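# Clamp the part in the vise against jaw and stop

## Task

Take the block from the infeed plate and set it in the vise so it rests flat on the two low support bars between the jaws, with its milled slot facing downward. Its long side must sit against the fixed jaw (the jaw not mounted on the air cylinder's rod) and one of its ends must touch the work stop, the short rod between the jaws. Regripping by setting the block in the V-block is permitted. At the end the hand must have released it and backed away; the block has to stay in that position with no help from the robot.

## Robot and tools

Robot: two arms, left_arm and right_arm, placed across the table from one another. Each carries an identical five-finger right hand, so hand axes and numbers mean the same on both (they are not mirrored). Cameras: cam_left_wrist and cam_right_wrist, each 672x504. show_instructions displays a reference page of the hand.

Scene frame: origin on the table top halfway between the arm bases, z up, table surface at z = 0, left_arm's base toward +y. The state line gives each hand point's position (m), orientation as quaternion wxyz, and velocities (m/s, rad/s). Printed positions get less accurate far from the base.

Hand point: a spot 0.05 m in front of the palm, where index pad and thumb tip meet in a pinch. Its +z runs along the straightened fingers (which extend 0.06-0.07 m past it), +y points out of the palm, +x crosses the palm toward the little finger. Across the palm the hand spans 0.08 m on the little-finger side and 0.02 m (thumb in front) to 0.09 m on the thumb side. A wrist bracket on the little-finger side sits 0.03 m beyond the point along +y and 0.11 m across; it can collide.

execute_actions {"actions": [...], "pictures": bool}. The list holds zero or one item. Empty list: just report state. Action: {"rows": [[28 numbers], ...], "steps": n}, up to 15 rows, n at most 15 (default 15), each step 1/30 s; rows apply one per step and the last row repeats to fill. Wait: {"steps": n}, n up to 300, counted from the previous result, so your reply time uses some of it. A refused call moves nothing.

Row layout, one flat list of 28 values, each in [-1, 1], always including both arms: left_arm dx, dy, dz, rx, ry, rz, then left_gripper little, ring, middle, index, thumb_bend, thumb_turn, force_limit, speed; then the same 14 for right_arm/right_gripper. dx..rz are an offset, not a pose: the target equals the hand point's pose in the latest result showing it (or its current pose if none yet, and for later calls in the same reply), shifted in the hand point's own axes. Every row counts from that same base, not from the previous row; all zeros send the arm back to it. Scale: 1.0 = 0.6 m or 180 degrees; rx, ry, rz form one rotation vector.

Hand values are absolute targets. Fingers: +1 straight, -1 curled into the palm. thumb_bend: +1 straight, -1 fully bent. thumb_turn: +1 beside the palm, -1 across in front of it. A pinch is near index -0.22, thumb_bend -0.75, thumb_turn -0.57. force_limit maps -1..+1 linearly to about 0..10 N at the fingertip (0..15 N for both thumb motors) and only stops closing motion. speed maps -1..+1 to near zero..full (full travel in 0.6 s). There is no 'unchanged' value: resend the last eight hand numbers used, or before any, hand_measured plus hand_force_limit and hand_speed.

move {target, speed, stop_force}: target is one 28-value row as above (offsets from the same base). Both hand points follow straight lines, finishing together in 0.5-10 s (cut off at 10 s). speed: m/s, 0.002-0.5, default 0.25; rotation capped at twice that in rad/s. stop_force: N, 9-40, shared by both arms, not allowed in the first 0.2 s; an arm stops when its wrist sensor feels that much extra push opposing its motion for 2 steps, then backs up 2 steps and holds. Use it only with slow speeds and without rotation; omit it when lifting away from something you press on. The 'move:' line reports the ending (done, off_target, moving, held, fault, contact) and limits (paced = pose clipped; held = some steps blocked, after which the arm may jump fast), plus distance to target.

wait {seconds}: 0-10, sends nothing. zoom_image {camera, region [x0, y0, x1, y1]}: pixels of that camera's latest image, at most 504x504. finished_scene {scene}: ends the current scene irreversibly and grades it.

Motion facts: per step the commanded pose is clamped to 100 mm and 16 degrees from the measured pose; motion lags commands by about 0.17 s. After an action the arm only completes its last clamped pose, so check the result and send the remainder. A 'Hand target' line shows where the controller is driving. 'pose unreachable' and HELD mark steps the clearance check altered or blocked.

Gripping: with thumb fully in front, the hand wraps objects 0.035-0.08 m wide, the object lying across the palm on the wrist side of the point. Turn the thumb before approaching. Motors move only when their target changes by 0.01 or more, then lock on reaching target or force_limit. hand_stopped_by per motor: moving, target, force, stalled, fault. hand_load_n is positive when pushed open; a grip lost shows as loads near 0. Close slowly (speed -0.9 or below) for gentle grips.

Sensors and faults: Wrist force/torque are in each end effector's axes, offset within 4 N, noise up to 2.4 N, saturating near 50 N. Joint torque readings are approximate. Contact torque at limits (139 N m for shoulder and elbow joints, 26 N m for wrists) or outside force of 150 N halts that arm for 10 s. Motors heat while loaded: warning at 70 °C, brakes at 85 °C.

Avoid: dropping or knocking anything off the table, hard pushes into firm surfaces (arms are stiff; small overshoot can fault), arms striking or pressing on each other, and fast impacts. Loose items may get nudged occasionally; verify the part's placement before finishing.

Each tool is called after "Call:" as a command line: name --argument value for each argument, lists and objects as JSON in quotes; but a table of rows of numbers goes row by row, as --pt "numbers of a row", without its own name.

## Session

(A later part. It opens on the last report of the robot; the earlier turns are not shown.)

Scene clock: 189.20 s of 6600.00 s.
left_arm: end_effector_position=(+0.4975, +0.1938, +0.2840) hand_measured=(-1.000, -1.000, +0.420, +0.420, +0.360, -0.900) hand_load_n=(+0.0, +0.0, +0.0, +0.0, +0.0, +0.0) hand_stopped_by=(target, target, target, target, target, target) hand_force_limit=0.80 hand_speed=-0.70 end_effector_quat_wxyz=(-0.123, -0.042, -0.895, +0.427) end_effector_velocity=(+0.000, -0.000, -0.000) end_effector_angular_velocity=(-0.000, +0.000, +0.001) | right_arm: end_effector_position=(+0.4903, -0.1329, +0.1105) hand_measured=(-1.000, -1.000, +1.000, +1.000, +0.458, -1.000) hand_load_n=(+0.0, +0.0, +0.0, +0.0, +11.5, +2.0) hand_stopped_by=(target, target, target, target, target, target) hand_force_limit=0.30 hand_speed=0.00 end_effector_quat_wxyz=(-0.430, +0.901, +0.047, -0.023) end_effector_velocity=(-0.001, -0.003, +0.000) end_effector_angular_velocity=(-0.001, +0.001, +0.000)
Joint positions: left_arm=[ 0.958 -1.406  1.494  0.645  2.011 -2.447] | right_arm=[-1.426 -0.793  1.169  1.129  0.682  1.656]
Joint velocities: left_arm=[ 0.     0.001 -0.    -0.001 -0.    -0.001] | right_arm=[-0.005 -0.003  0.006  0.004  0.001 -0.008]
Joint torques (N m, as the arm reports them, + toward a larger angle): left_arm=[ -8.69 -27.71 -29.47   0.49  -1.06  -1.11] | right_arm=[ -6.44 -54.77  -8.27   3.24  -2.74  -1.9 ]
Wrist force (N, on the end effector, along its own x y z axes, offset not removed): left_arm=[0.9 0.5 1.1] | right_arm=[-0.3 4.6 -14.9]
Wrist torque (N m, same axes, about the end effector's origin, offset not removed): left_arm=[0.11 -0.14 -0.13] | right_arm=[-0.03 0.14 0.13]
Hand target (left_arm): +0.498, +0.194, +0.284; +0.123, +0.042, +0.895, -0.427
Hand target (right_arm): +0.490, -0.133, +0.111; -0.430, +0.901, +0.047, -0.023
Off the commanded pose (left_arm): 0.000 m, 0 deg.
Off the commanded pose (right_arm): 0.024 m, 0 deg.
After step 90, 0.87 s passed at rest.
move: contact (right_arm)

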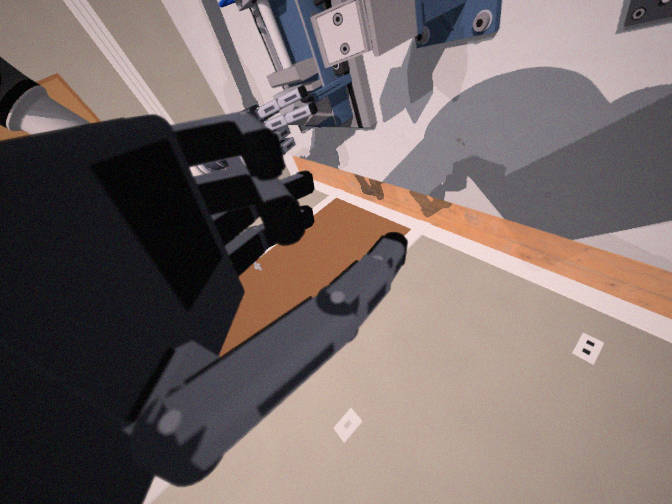

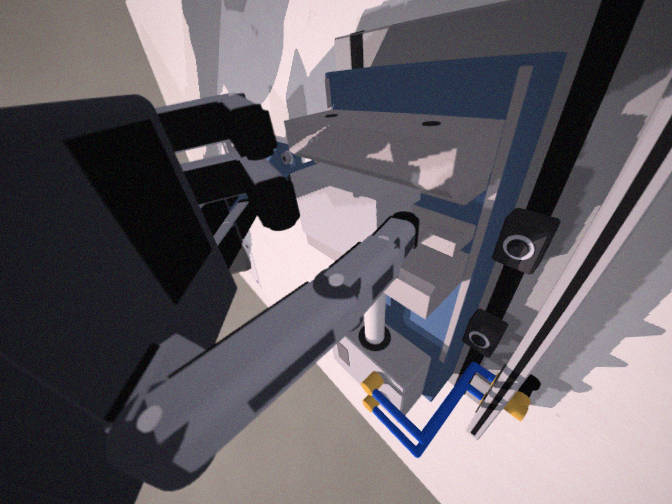

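Call:
move --target '[0,0,0,0,0,0,-1,-1,0.42,0.42,0.36,-0.9,0.8,-0.7,0,-0.0015,-0.015,0,0,0,-1,-1,1,1,0.45,-1,0.3,0]' --speed 0.02

Call:
move --target '[0,0,0,0,0,0,-1,-1,0.42,0.42,0.36,-0.9,0.8,-0.7,-0.066,0,0,0,0,0,-1,-1,1,1,0.45,-1,0.3,0]' --speed 0.03 --stop_force 10

Scene clock: 195.47 s of 6600.00 s.
left_arm: end_effector_position=(+0.4975, +0.1938, +0.2840) hand_measured=(-1.000, -1.000, +0.420, +0.420, +0.360, -0.900) hand_load_n=(+0.0, +0.0, +0.0, +0.0, +0.0, +0.0) hand_stopped_by=(target, target, target, target, target, target) hand_force_limit=0.80 hand_speed=-0.70 end_effector_quat_wxyz=(-0.123, -0.042, -0.895, +0.427) end_effector_velocity=(+0.000, -0.000, -0.000) end_effector_angular_velocity=(+0.000, +0.000, -0.000) | right_arm: end_effector_position=(+0.4910, -0.1393, +0.1168) hand_measured=(-1.000, -1.000, +1.000, +1.000, +0.450, -1.000) hand_load_n=(+0.0, +0.0, +0.0, +0.0, +0.0, +0.0) hand_stopped_by=(target, target, target, target, target, target) hand_force_limit=0.30 hand_speed=0.00 end_effector_quat_wxyz=(-0.430, +0.901, +0.047, -0.023) end_effector_velocity=(+0.000, -0.001, +0.001) end_effector_angular_velocity=(+0.001, +0.000, +0.001)
Joint positions: left_arm=[ 0.958 -1.406  1.494  0.645  2.011 -2.447] | right_arm=[-1.438 -0.802  1.171  1.15   0.682  1.638]
Joint velocities: left_arm=[-0.     0.001 -0.    -0.    -0.    -0.   ] | right_arm=[-0.001 -0.001 -0.     0.004 -0.002 -0.003]
Joint torques (N m, as the arm reports them, + toward a larger angle): left_arm=[ -8.8  -27.74 -29.34   0.41  -1.03  -1.08] | right_arm=[-11.17 -57.27  -9.05   4.32  -2.66  -1.68]
Wrist force (N, on the end effector, along its own x y z axes, offset not removed): left_arm=[0.7 0.0 1.1] | right_arm=[0.4 -0.2 -2.5]
Wrist torque (N m, same axes, about the end effector's origin, offset not removed): left_arm=[0.02 -0.13 -0.08] | right_arm=[0.20 0.15 -0.12]
Hand target (left_arm): +0.498, +0.194, +0.284; +0.123, +0.042, +0.895, -0.427
Hand target (right_arm): +0.491, -0.139, +0.117; -0.430, +0.901, +0.047, -0.023
Off the commanded pose (left_arm): 0.000 m, 0 deg.
Off the commanded pose (right_arm): 0.000 m, 0 deg.
After step 90, 2.53 s passed at rest.
move: done

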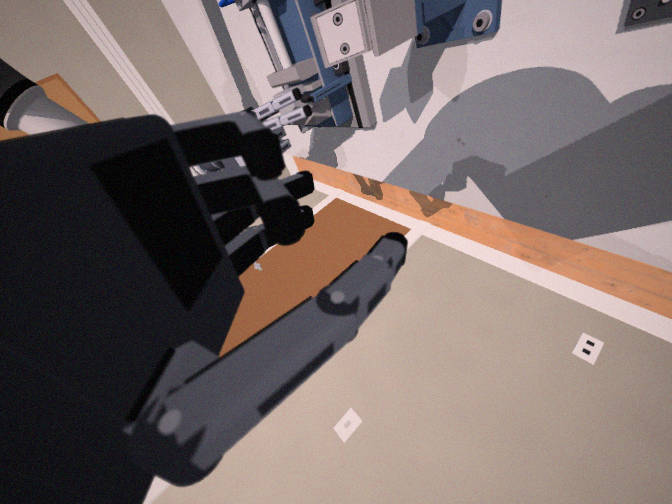

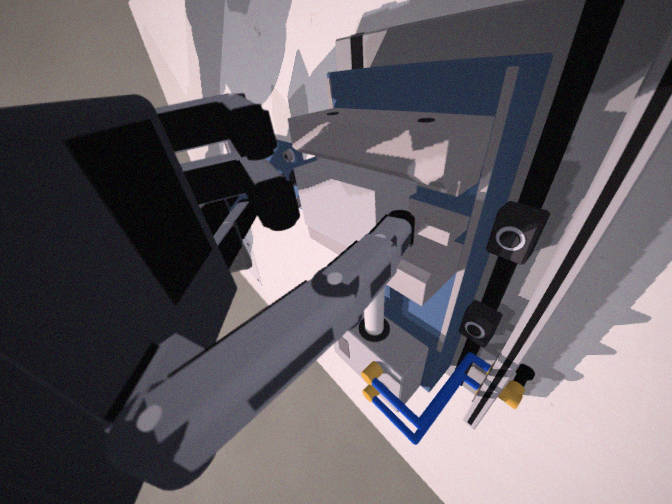

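Scene clock: 197.07 s of 6600.00 s.
left_arm: end_effector_position=(+0.4975, +0.1938, +0.2840) hand_measured=(-1.000, -1.000, +0.420, +0.420, +0.360, -0.900) hand_load_n=(+0.0, +0.0, +0.0, +0.0, +0.0, +0.0) hand_stopped_by=(target, target, target, target, target, target) hand_force_limit=0.80 hand_speed=-0.70 end_effector_quat_wxyz=(-0.123, -0.042, -0.895, +0.427) end_effector_velocity=(+0.000, +0.000, -0.001) end_effector_angular_velocity=(+0.001, +0.001, +0.001) | right_arm: end_effector_position=(+0.4517, -0.1434, +0.1168) hand_measured=(-1.000, -1.000, +1.000, +1.000, +0.450, -1.000) hand_load_n=(+0.0, +0.0, +0.0, +0.0, +0.0, +0.0) hand_stopped_by=(target, target, target, target, target, target) hand_force_limit=0.30 hand_speed=0.00 end_effector_quat_wxyz=(-0.430, +0.901, +0.047, -0.023) end_effector_velocity=(-0.001, -0.000, +0.000) end_effector_angular_velocity=(+0.000, -0.002, -0.000)
Joint positions: left_arm=[ 0.958 -1.406  1.494  0.645  2.011 -2.447] | right_arm=[-1.434 -0.891  1.33   1.077  0.682  1.643]
Joint velocities: left_arm=[ 0.     0.001  0.     0.    -0.    -0.001] | right_arm=[ 0.    -0.004  0.006 -0.004  0.     0.001]
Joint torques (N m, as the arm reports them, + toward a larger angle): left_arm=[ -8.66 -27.43 -29.47   0.51  -0.96  -0.97] | right_arm=[ 13.06 -54.12  -6.03  -0.32   0.18   1.86]
Wrist force (N, on the end effector, along its own x y z axes, offset not removed): left_arm=[-0.3 -1.2 1.3] | right_arm=[0.5 -0.5 -2.1]
Wrist torque (N m, same axes, about the end effector's origin, offset not removed): left_arm=[-0.13 0.05 -0.27] | right_arm=[0.10 0.10 -0.04]
Hand target (left_arm): +0.498, +0.194, +0.284; +0.123, +0.042, +0.895, -0.427
Hand target (right_arm): +0.452, -0.143, +0.117; -0.430, +0.901, +0.047, -0.023
Off the commanded pose (left_arm): 0.000 m, 0 deg.
Off the commanded pose (right_arm): 0.000 m, 0 deg.
move: done

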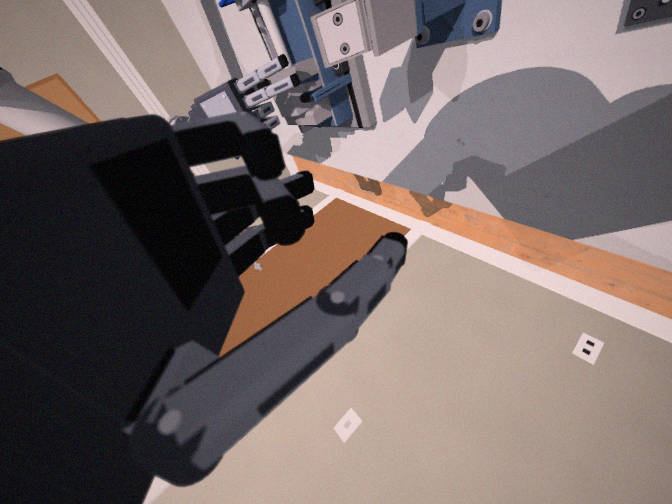

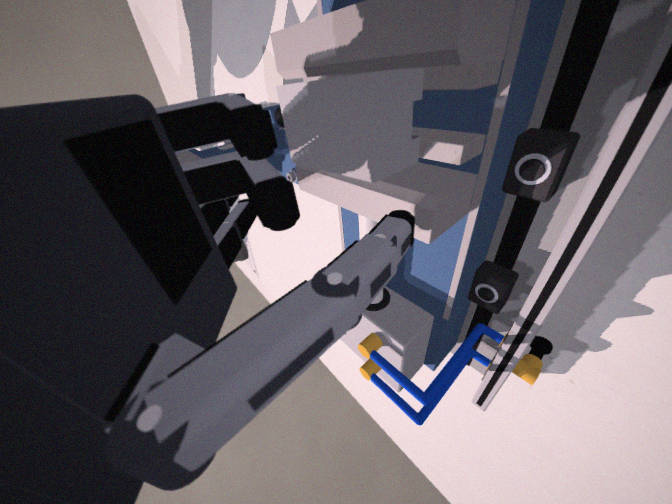

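Call:
move --target '[0,0,0,0,0,0,-1,-1,0.42,0.42,0.36,-0.9,0.8,-0.7,0.008,-0.0393,0.054,0,0,0,-1,-1,1,1,0.45,-1,0.3,0]' --speed 0.03 --stop_force 10

Scene clock: 201.13 s of 6600.00 s.
left_arm: end_effector_position=(+0.4975, +0.1938, +0.2840) hand_measured=(-1.000, -1.000, +0.420, +0.420, +0.360, -0.900) hand_load_n=(+0.0, +0.0, +0.0, +0.0, +0.0, +0.0) hand_stopped_by=(target, target, target, target, target, target) hand_force_limit=0.80 hand_speed=-0.70 end_effector_quat_wxyz=(-0.123, -0.042, -0.895, +0.427) end_effector_velocity=(-0.000, -0.000, -0.000) end_effector_angular_velocity=(+0.000, +0.001, -0.000) | right_arm: end_effector_position=(+0.4523, -0.1032, +0.1147) hand_measured=(-1.000, -1.000, +1.000, +1.000, +0.450, -1.000) hand_load_n=(+0.0, +0.0, +0.0, +0.0, +0.0, +0.0) hand_stopped_by=(target, target, target, target, target, target) hand_force_limit=0.30 hand_speed=0.00 end_effector_quat_wxyz=(-0.430, +0.901, +0.047, -0.023) end_effector_velocity=(-0.000, +0.001, +0.000) end_effector_angular_velocity=(-0.000, +0.001, -0.001)
Joint positions: left_arm=[ 0.958 -1.406  1.494  0.645  2.011 -2.447] | right_arm=[-1.36  -0.86   1.255  1.03   0.689  1.759]
Joint velocities: left_arm=[-0.     0.001 -0.     0.     0.    -0.   ] | right_arm=[ 0.002  0.001 -0.003 -0.001  0.     0.005]
Joint torques (N m, as the arm reports them, + toward a larger angle): left_arm=[ -8.98 -27.16 -29.71   0.49  -0.89  -1.1 ] | right_arm=[ 14.05 -32.24 -27.04   0.35   0.25   1.9 ]
Wrist force (N, on the end effector, along its own x y z axes, offset not removed): left_arm=[0.2 -0.6 -0.7] | right_arm=[1.4 -0.6 -0.9]
Wrist torque (N m, same axes, about the end effector's origin, offset not removed): left_arm=[0.03 -0.02 -0.19] | right_arm=[0.13 -0.13 0.02]
Hand target (left_arm): +0.498, +0.194, +0.284; +0.123, +0.042, +0.895, -0.427
Hand target (right_arm): +0.452, -0.103, +0.115; -0.430, +0.901, +0.047, -0.023
Off the commanded pose (left_arm): 0.000 m, 0 deg.
Off the commanded pose (right_arm): 0.000 m, 0 deg.
move: done

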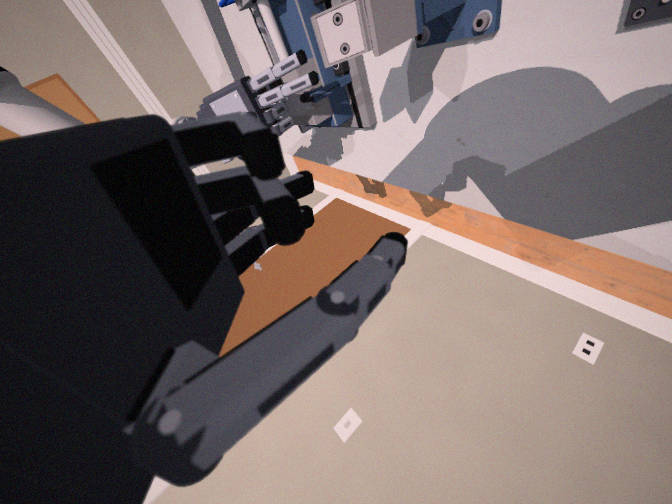

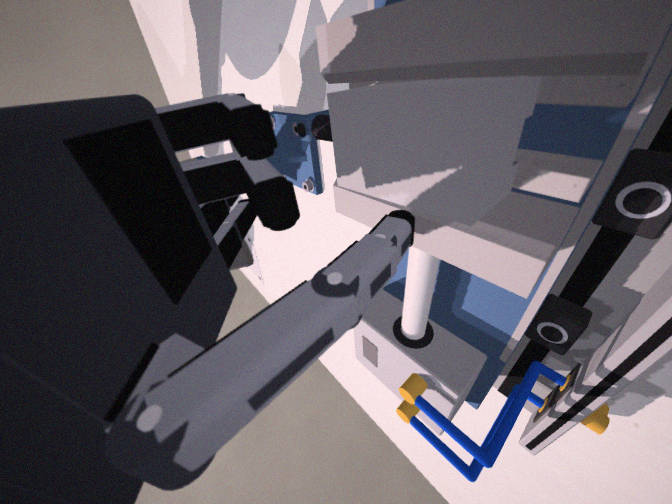

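Call:
move --target '[0,0,0,0,0,0,-1,-1,0.42,0.42,0.36,-0.9,0.8,-0.7,0.025,0,0,0,0,0,-1,-1,1,1,0.45,-0.75,0.3,0]' --speed 0.012 --stop_force 9

Call:
move --target '[0,0,0,0,0,0,-1,-1,0.42,0.42,0.36,-0.9,0.8,-0.7,0,0,0,0,0,0,-1,-1,1,1,0.45,-1,-0.5,-0.95]'

Scene clock: 206.97 s of 6600.00 s.
left_arm: end_effector_position=(+0.4975, +0.1938, +0.2840) hand_measured=(-1.000, -1.000, +0.420, +0.420, +0.360, -0.900) hand_load_n=(+0.0, +0.0, +0.0, +0.0, +0.0, +0.0) hand_stopped_by=(target, target, target, target, target, target) hand_force_limit=0.80 hand_speed=-0.70 end_effector_quat_wxyz=(-0.123, -0.042, -0.895, +0.427) end_effector_velocity=(-0.000, -0.000, -0.000) end_effector_angular_velocity=(-0.000, -0.000, -0.001) | right_arm: end_effector_position=(+0.4671, -0.1017, +0.1147) hand_measured=(-1.000, -1.000, +1.000, +1.000, +0.450, -0.750) hand_load_n=(+0.0, +0.0, +0.0, +0.0, +0.0, +0.0) hand_stopped_by=(target, target, target, target, target, target) hand_force_limit=0.30 hand_speed=0.00 end_effector_quat_wxyz=(-0.430, +0.901, +0.047, -0.023) end_effector_velocity=(+0.002, -0.000, -0.000) end_effector_angular_velocity=(-0.001, +0.001, -0.001)
Joint positions: left_arm=[ 0.958 -1.406  1.494  0.645  2.011 -2.447] | right_arm=[-1.364 -0.826  1.196  1.059  0.689  1.754]
Joint velocities: left_arm=[-0.     0.001 -0.    -0.     0.     0.   ] | right_arm=[-0.001  0.004 -0.006  0.004  0.001 -0.001]
Joint torques (N m, as the arm reports them, + toward a larger angle): left_arm=[ -8.79 -27.54 -29.45   0.45  -0.94  -1.02] | right_arm=[-12.91 -33.56 -28.96   4.15  -2.54  -1.65]
Wrist force (N, on the end effector, along its own x y z axes, offset not removed): left_arm=[-0.4 -0.3 0.7] | right_arm=[0.6 -0.8 -1.2]
Wrist torque (N m, same axes, about the end effector's origin, offset not removed): left_arm=[0.05 0.01 -0.12] | right_arm=[0.08 -0.01 -0.07]
Hand target (left_arm): +0.498, +0.194, +0.284; +0.123, +0.042, +0.895, -0.427
Hand target (right_arm): +0.467, -0.102, +0.115; -0.430, +0.901, +0.047, -0.023
Off the commanded pose (left_arm): 0.000 m, 0 deg.
Off the commanded pose (right_arm): 0.000 m, 0 deg.
After step 90, 1.37 s passed at rest.
move: done

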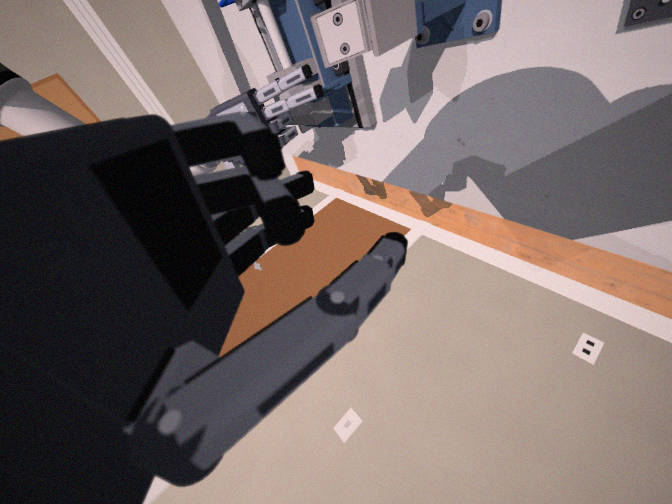

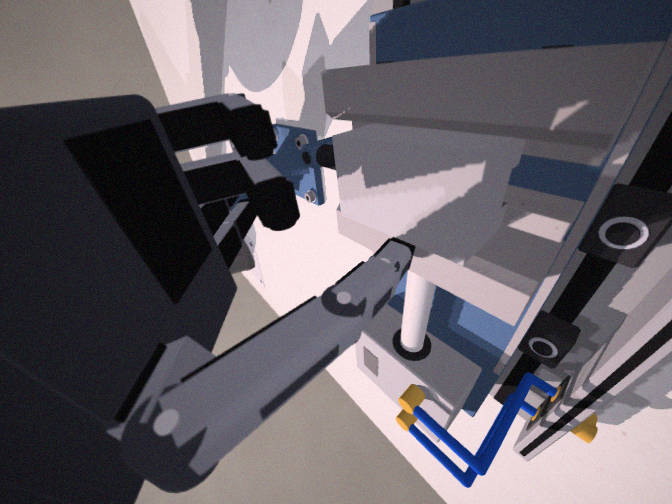

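Scene clock: 209.00 s of 6600.00 s.
left_arm: end_effector_position=(+0.4975, +0.1938, +0.2840) hand_measured=(-1.000, -1.000, +0.420, +0.420, +0.360, -0.900) hand_load_n=(+0.0, +0.0, +0.0, +0.0, +0.0, +0.0) hand_stopped_by=(target, target, target, target, target, target) hand_force_limit=0.80 hand_speed=-0.70 end_effector_quat_wxyz=(-0.123, -0.042, -0.895, +0.427) end_effector_velocity=(+0.000, +0.000, -0.000) end_effector_angular_velocity=(+0.000, +0.001, +0.001) | right_arm: end_effector_position=(+0.4671, -0.1017, +0.1147) hand_measured=(-1.000, -1.000, +1.000, +1.000, +0.450, -0.880) hand_load_n=(+0.0, +0.0, +0.0, +0.0, +0.0, +4.0) hand_stopped_by=(target, target, target, target, target, force) hand_force_limit=-0.50 hand_speed=-0.95 end_effector_quat_wxyz=(-0.430, +0.901, +0.047, -0.023) end_effector_velocity=(-0.000, +0.000, +0.000) end_effector_angular_velocity=(-0.000, +0.000, +0.000)
Joint positions: left_arm=[ 0.958 -1.406  1.494  0.645  2.011 -2.447] | right_arm=[-1.364 -0.826  1.196  1.059  0.689  1.754]
Joint velocities: left_arm=[ 0.001  0.001 -0.    -0.     0.    -0.   ] | right_arm=[ 0.001  0.    -0.     0.001  0.     0.   ]
Joint torques (N m, as the arm reports them, + toward a larger angle): left_arm=[ -8.76 -27.36 -29.7    0.52  -1.06  -0.91] | right_arm=[ -9.39 -56.26 -11.02  -0.17  -2.17   1.69]
Wrist force (N, on the end effector, along its own x y z axes, offset not removed): left_arm=[1.3 0.9 0.9] | right_arm=[-4.3 -1.2 -2.8]
Wrist torque (N m, same axes, about the end effector's origin, offset not removed): left_arm=[0.10 -0.23 -0.07] | right_arm=[0.18 0.33 -0.04]
Hand target (left_arm): +0.498, +0.194, +0.284; +0.123, +0.042, +0.895, -0.427
Hand target (right_arm): +0.467, -0.102, +0.115; -0.430, +0.901, +0.047, -0.023
Off the commanded pose (left_arm): 0.000 m, 0 deg.
Off the commanded pose (right_arm): 0.000 m, 0 deg.
move: done

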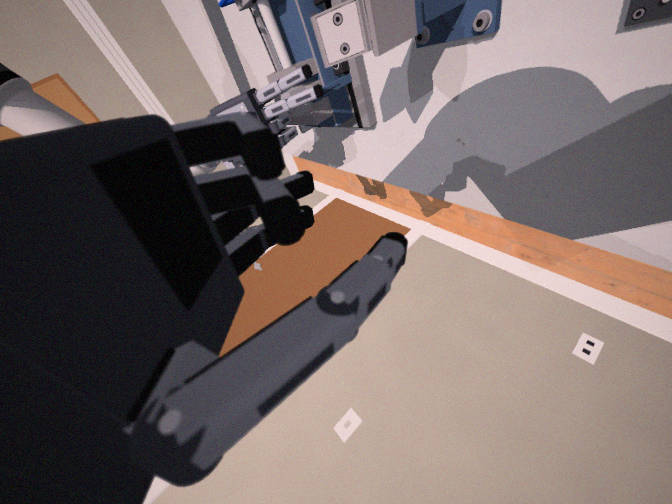

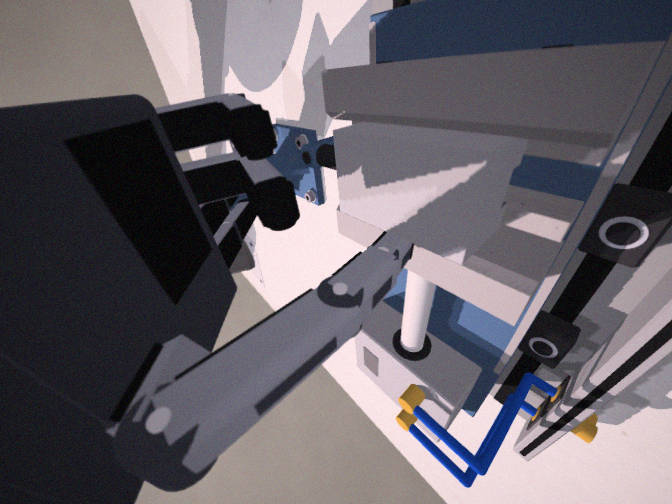

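Call:
move --target '[0,0,0,0,0,0,-1,-1,0.42,0.42,0.36,-0.9,0.8,-0.7,0.0005,-0.0032,0.0039,0,0,0,-1,-1,1,1,0.45,-1,-0.5,-0.95]' --speed 0.005

Call:
move --target '[0,0,0,0,0,0,-1,-1,0.42,0.42,0.36,-0.9,0.8,-0.7,0,0,0,0,0,0,-1,-1,1,1,0.45,-0.72,-0.5,-0.7]'

Call:
move --target '[0,0,0,0,0,0,-1,-1,0.42,0.42,0.36,-0.9,0.8,-0.7,-0.03,-0.155,-0.126,0,0,0,-1,-1,1,1,0.45,-0.72,-0.5,-0.7]' --speed 0.1

Scene clock: 214.73 s of 6600.00 s.
left_arm: end_effector_position=(+0.4975, +0.1938, +0.2840) hand_measured=(-1.000, -1.000, +0.420, +0.420, +0.360, -0.900) hand_load_n=(+0.0, +0.0, +0.0, +0.0, +0.0, +0.0) hand_stopped_by=(target, target, target, target, target, target) hand_force_limit=0.80 hand_speed=-0.70 end_effector_quat_wxyz=(-0.123, -0.042, -0.895, +0.427) end_effector_velocity=(+0.000, -0.000, +0.000) end_effector_angular_velocity=(-0.000, -0.000, +0.000) | right_arm: end_effector_position=(+0.4671, -0.0987, +0.1148) hand_measured=(-1.000, -1.000, +1.000, +1.000, +0.452, -0.880) hand_load_n=(+0.0, +0.0, +0.0, +0.0, +2.0, +4.5) hand_stopped_by=(target, target, target, target, target, force) hand_force_limit=-0.50 hand_speed=-0.95 end_effector_quat_wxyz=(-0.430, +0.901, +0.047, -0.023) end_effector_velocity=(-0.000, +0.001, +0.000) end_effector_angular_velocity=(+0.001, +0.001, -0.000)
Joint positions: left_arm=[ 0.958 -1.406  1.494  0.645  2.011 -2.447] | right_arm=[-1.358 -0.824  1.19   1.056  0.69   1.762]
Joint velocities: left_arm=[-0. -0. -0. -0. -0. -0.] | right_arm=[ 0.001  0.    -0.001  0.    -0.001  0.002]
Joint torques (N m, as the arm reports them, + toward a larger angle): left_arm=[ -8.55 -27.12 -29.34   0.51  -1.16  -1.01] | right_arm=[ 11.63 -33.22 -31.53  -0.97   0.4    1.59]
Wrist force (N, on the end effector, along its own x y z axes, offset not removed): left_arm=[1.3 -1.1 1.4] | right_arm=[-4.4 0.5 -2.2]
Wrist torque (N m, same axes, about the end effector's origin, offset not removed): left_arm=[-0.12 -0.20 -0.07] | right_arm=[0.00 0.32 -0.06]
Hand target (left_arm): +0.498, +0.194, +0.284; +0.123, +0.042, +0.895, -0.427
Hand target (right_arm): +0.467, -0.099, +0.115; -0.430, +0.901, +0.047, -0.023
Off the commanded pose (left_arm): 0.000 m, 0 deg.
Off the commanded pose (right_arm): 0.000 m, 0 deg.
After step 90, 1.90 s passed at rest.
move: done

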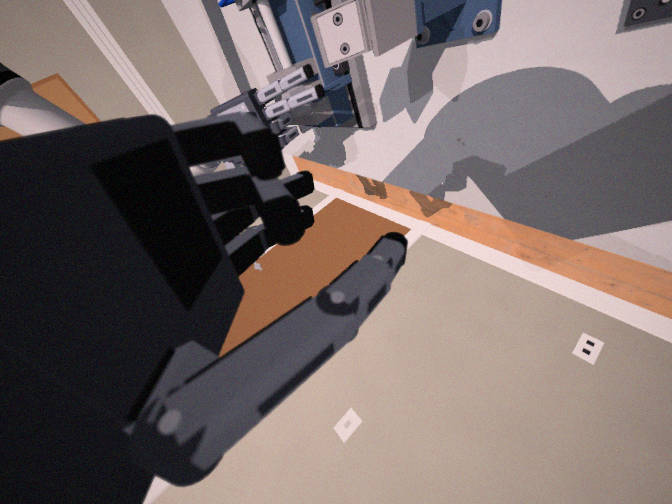

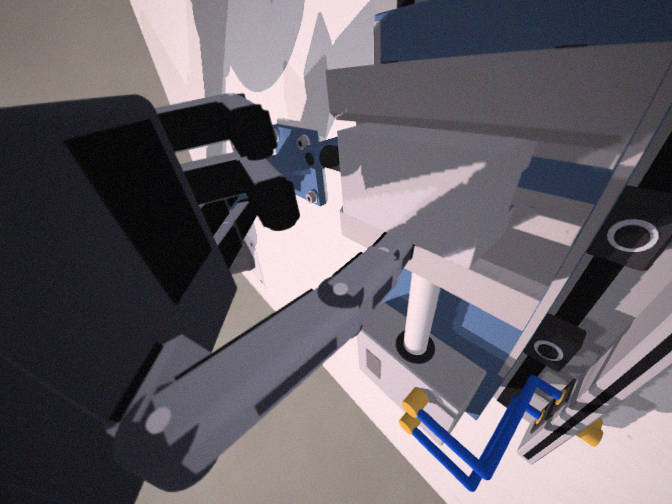

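Scene clock: 215.37 s of 6600.00 s.
left_arm: end_effector_position=(+0.4975, +0.1938, +0.2840) hand_measured=(-1.000, -1.000, +0.420, +0.420, +0.360, -0.900) hand_load_n=(+0.0, +0.0, +0.0, +0.0, +0.0, +0.0) hand_stopped_by=(target, target, target, target, target, target) hand_force_limit=0.80 hand_speed=-0.70 end_effector_quat_wxyz=(-0.123, -0.042, -0.895, +0.427) end_effector_velocity=(+0.000, -0.000, -0.000) end_effector_angular_velocity=(-0.000, -0.000, -0.000) | right_arm: end_effector_position=(+0.4671, -0.0986, +0.1148) hand_measured=(-1.000, -1.000, +1.000, +1.000, +0.450, -0.720) hand_load_n=(+0.0, +0.0, +0.0, +0.0, +0.0, +0.0) hand_stopped_by=(target, target, target, target, target, target) hand_force_limit=-0.50 hand_speed=-0.70 end_effector_quat_wxyz=(-0.430, +0.901, +0.047, -0.023) end_effector_velocity=(+0.000, -0.000, -0.000) end_effector_angular_velocity=(-0.000, -0.001, -0.000)
Joint positions: left_arm=[ 0.958 -1.406  1.494  0.645  2.011 -2.447] | right_arm=[-1.358 -0.824  1.19   1.056  0.69   1.763]
Joint velocities: left_arm=[-0.     0.001 -0.    -0.001  0.     0.   ] | right_arm=[-0.     0.     0.    -0.001  0.     0.   ]
Joint torques (N m, as the arm reports them, + toward a larger angle): left_arm=[ -8.87 -27.19 -29.66   0.52  -1.04  -1.07] | right_arm=[  8.31 -36.55 -21.58   2.6   -0.01  -1.27]
Wrist force (N, on the end effector, along its own x y z axes, offset not removed): left_arm=[0.0 0.3 1.2] | right_arm=[-0.1 -1.4 -1.1]
Wrist torque (N m, same axes, about the end effector's origin, offset not removed): left_arm=[0.12 -0.02 -0.14] | right_arm=[0.01 0.19 -0.17]
Hand target (left_arm): +0.498, +0.194, +0.284; +0.123, +0.042, +0.895, -0.427
Hand target (right_arm): +0.467, -0.099, +0.115; -0.430, +0.901, +0.047, -0.023
Off the commanded pose (left_arm): 0.000 m, 0 deg.
Off the commanded pose (right_arm): 0.000 m, 0 deg.
move: done

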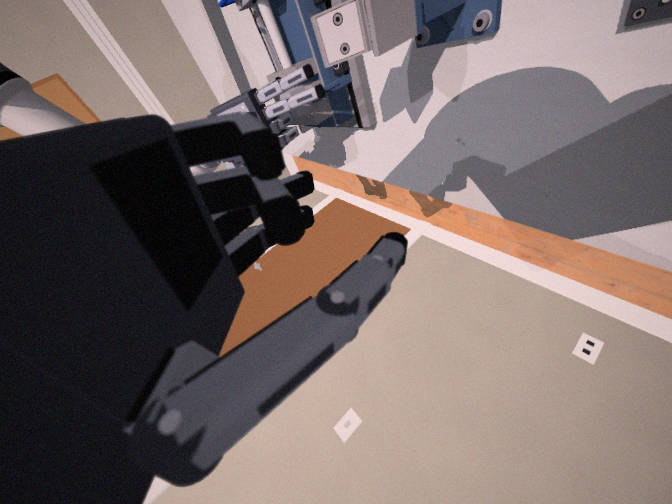

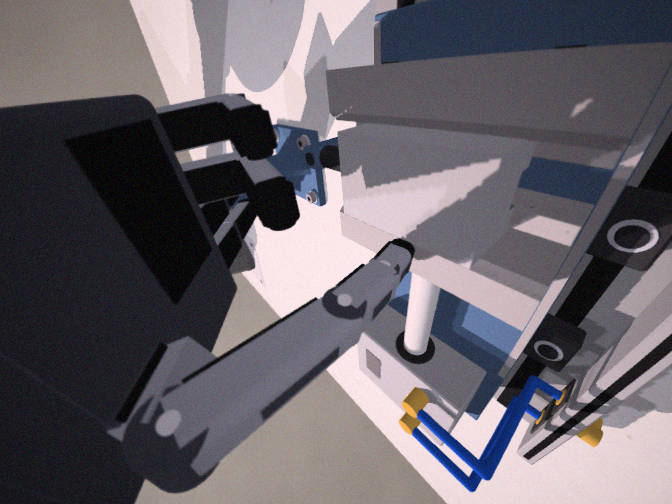

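Scene clock: 217.00 s of 6600.00 s.
left_arm: end_effector_position=(+0.4975, +0.1938, +0.2840) hand_measured=(-1.000, -1.000, +0.420, +0.420, +0.360, -0.900) hand_load_n=(+0.0, +0.0, +0.0, +0.0, +0.0, +0.0) hand_stopped_by=(target, target, target, target, target, target) hand_force_limit=0.80 hand_speed=-0.70 end_effector_quat_wxyz=(-0.123, -0.042, -0.895, +0.427) end_effector_velocity=(-0.000, -0.000, +0.000) end_effector_angular_velocity=(-0.001, -0.000, -0.000) | right_arm: end_effector_position=(+0.4494, -0.1009, +0.2345) hand_measured=(-1.000, -1.000, +1.000, +1.000, +0.450, -0.720) hand_load_n=(+0.0, +0.0, +0.0, +0.0, +0.0, +0.0) hand_stopped_by=(target, target, target, target, target, target) hand_force_limit=-0.50 hand_speed=-0.70 end_effector_quat_wxyz=(-0.430, +0.901, +0.047, -0.023) end_effector_velocity=(-0.000, +0.000, +0.001) end_effector_angular_velocity=(+0.000, -0.001, +0.001)
Joint positions: left_arm=[ 0.958 -1.406  1.494  0.645  2.011 -2.447] | right_arm=[-1.355 -0.945  1.081  1.283  0.69   1.768]
Joint velocities: left_arm=[-0.001 -0.    -0.    -0.     0.    -0.001] | right_arm=[ 0.    -0.001 -0.002  0.003 -0.    -0.001]
Joint torques (N m, as the arm reports them, + toward a larger angle): left_arm=[ -8.75 -27.39 -29.31   0.55  -1.02  -1.02] | right_arm=[ 12.93 -53.81 -30.06   4.2    0.45  -2.15]
Wrist force (N, on the end effector, along its own x y z axes, offset not removed): left_arm=[0.9 0.8 0.0] | right_arm=[0.3 -1.2 -2.3]
Wrist torque (N m, same axes, about the end effector's origin, offset not removed): left_arm=[0.18 -0.21 -0.06] | right_arm=[0.03 0.06 -0.16]
Hand target (left_arm): +0.498, +0.194, +0.284; +0.123, +0.042, +0.895, -0.427
Hand target (right_arm): +0.449, -0.101, +0.235; -0.430, +0.901, +0.047, -0.023
Off the commanded pose (left_arm): 0.000 m, 0 deg.
Off the commanded pose (right_arm): 0.000 m, 0 deg.
move: done

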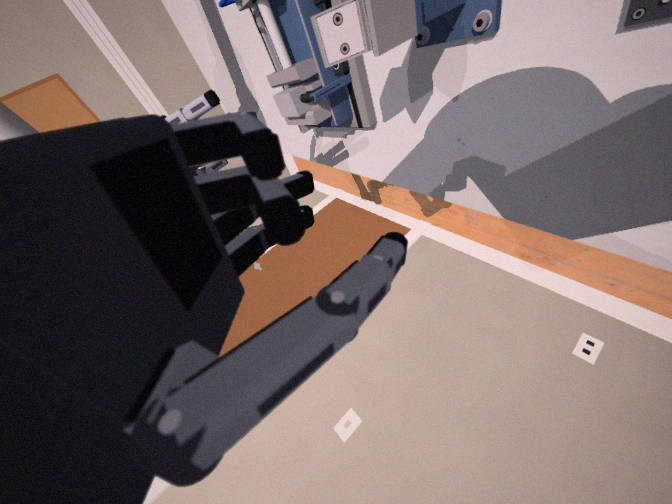

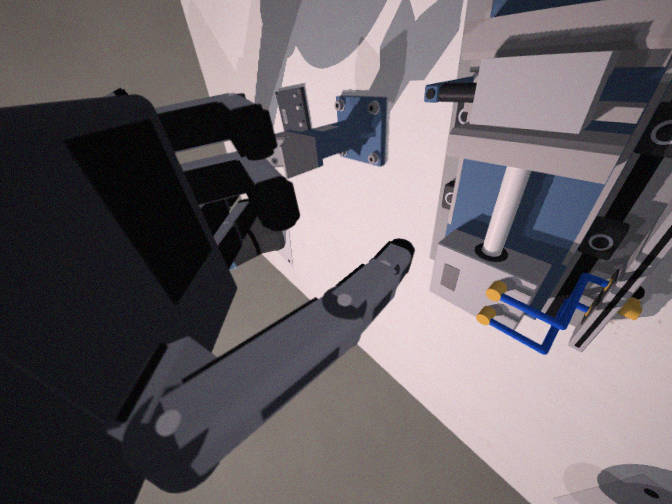

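Retreat a bit more, then finish.

Call:
move --target '[0,0,0,0,0,0,-1,-1,0.42,0.42,0.36,-0.9,0.8,-0.7,0,0.19,-0.26,0,0,0,-1,-1,1,1,0.45,-0.72,-0.5,-0.7]' --speed 0.2

Call:
zoom_image --camera "cam_left_wrist" --region '[250,40,380,140]'

Scene clock: 221.20 s of 6600.00 s.
left_arm: end_effector_position=(+0.4975, +0.1938, +0.2840) hand_measured=(-1.000, -1.000, +0.420, +0.420, +0.360, -0.900) hand_load_n=(+0.0, +0.0, +0.0, +0.0, +0.0, +0.0) hand_stopped_by=(target, target, target, target, target, target) hand_force_limit=0.80 hand_speed=-0.70 end_effector_quat_wxyz=(-0.123, -0.042, -0.895, +0.427) end_effector_velocity=(-0.000, +0.000, +0.000) end_effector_angular_velocity=(-0.000, -0.000, +0.000) | right_arm: end_effector_position=(+0.4693, -0.2926, +0.2440) hand_measured=(-1.000, -1.000, +1.000, +1.000, +0.450, -0.720) hand_load_n=(+0.0, +0.0, +0.0, +0.0, +0.0, +0.0) hand_stopped_by=(target, target, target, target, target, target) hand_force_limit=-0.50 hand_speed=-0.70 end_effector_quat_wxyz=(-0.430, +0.901, +0.047, -0.023) end_effector_velocity=(+0.000, -0.002, -0.001) end_effector_angular_velocity=(-0.001, +0.001, +0.001)
Joint positions: left_arm=[ 0.958 -1.406  1.494  0.645  2.011 -2.447] | right_arm=[-1.727 -1.029  1.307  1.588  0.718  1.189]
Joint velocities: left_arm=[ 0.    -0.001  0.    -0.    -0.    -0.   ] | right_arm=[-0.003  0.002  0.001  0.003  0.002 -0.007]
Joint torques (N m, as the arm reports them, + toward a larger angle): left_arm=[ -8.8  -27.1  -29.17   0.5   -1.1   -0.94] | right_arm=[-14.37 -24.84  -8.56   4.67   0.6   -1.82]
Wrist force (N, on the end effector, along its own x y z axes, offset not removed): left_arm=[1.6 0.9 1.9] | right_arm=[1.1 0.3 -1.2]
Wrist torque (N m, same axes, about the end effector's origin, offset not removed): left_arm=[0.16 -0.22 -0.07] | right_arm=[0.24 -0.04 0.05]
Hand target (left_arm): +0.498, +0.194, +0.284; +0.123, +0.042, +0.895, -0.427
Hand target (right_arm): +0.469, -0.293, +0.244; -0.430, +0.901, +0.047, -0.023
Off the commanded pose (left_arm): 0.000 m, 0 deg.
Off the commanded pose (right_arm): 0.000 m, 0 deg.
move: done

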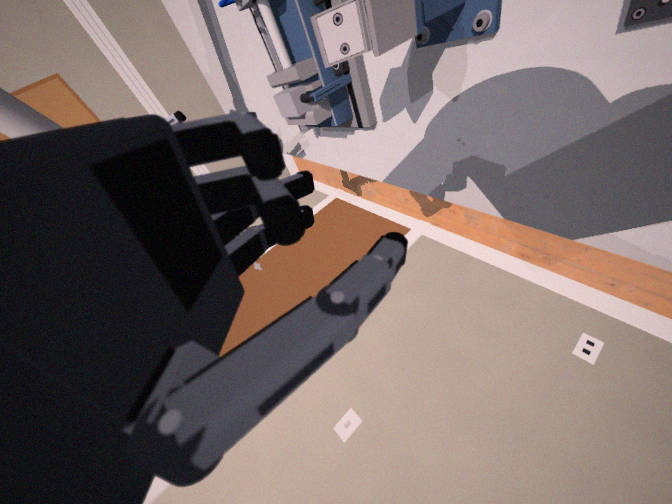

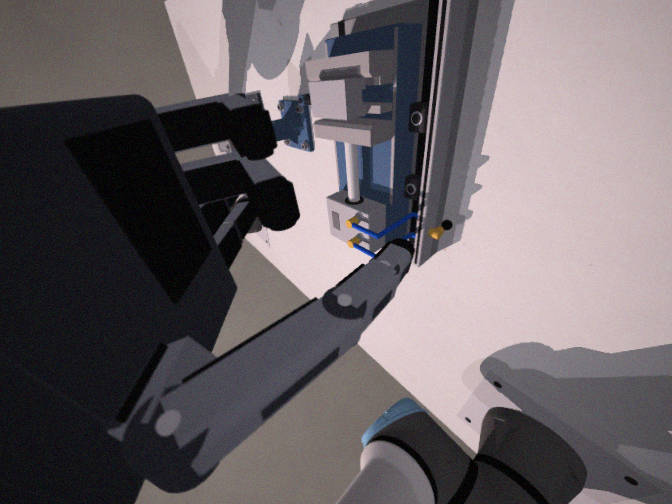

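Region (250, 40, 380, 140) of cam_left_wrist's 672x504 image, scaled by 3.877, with more detail than that image has; it fills the top 388 rows of this view, and the rest is white.

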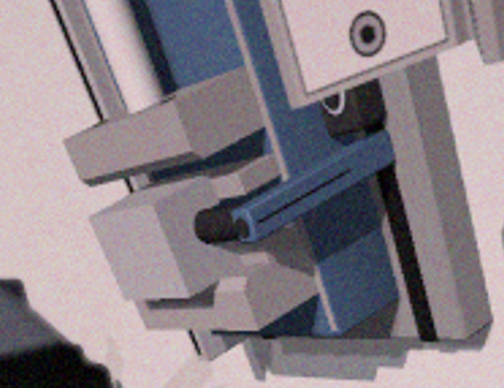

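Call:
finished_scene --scene 2

The scene is finished: the task was done.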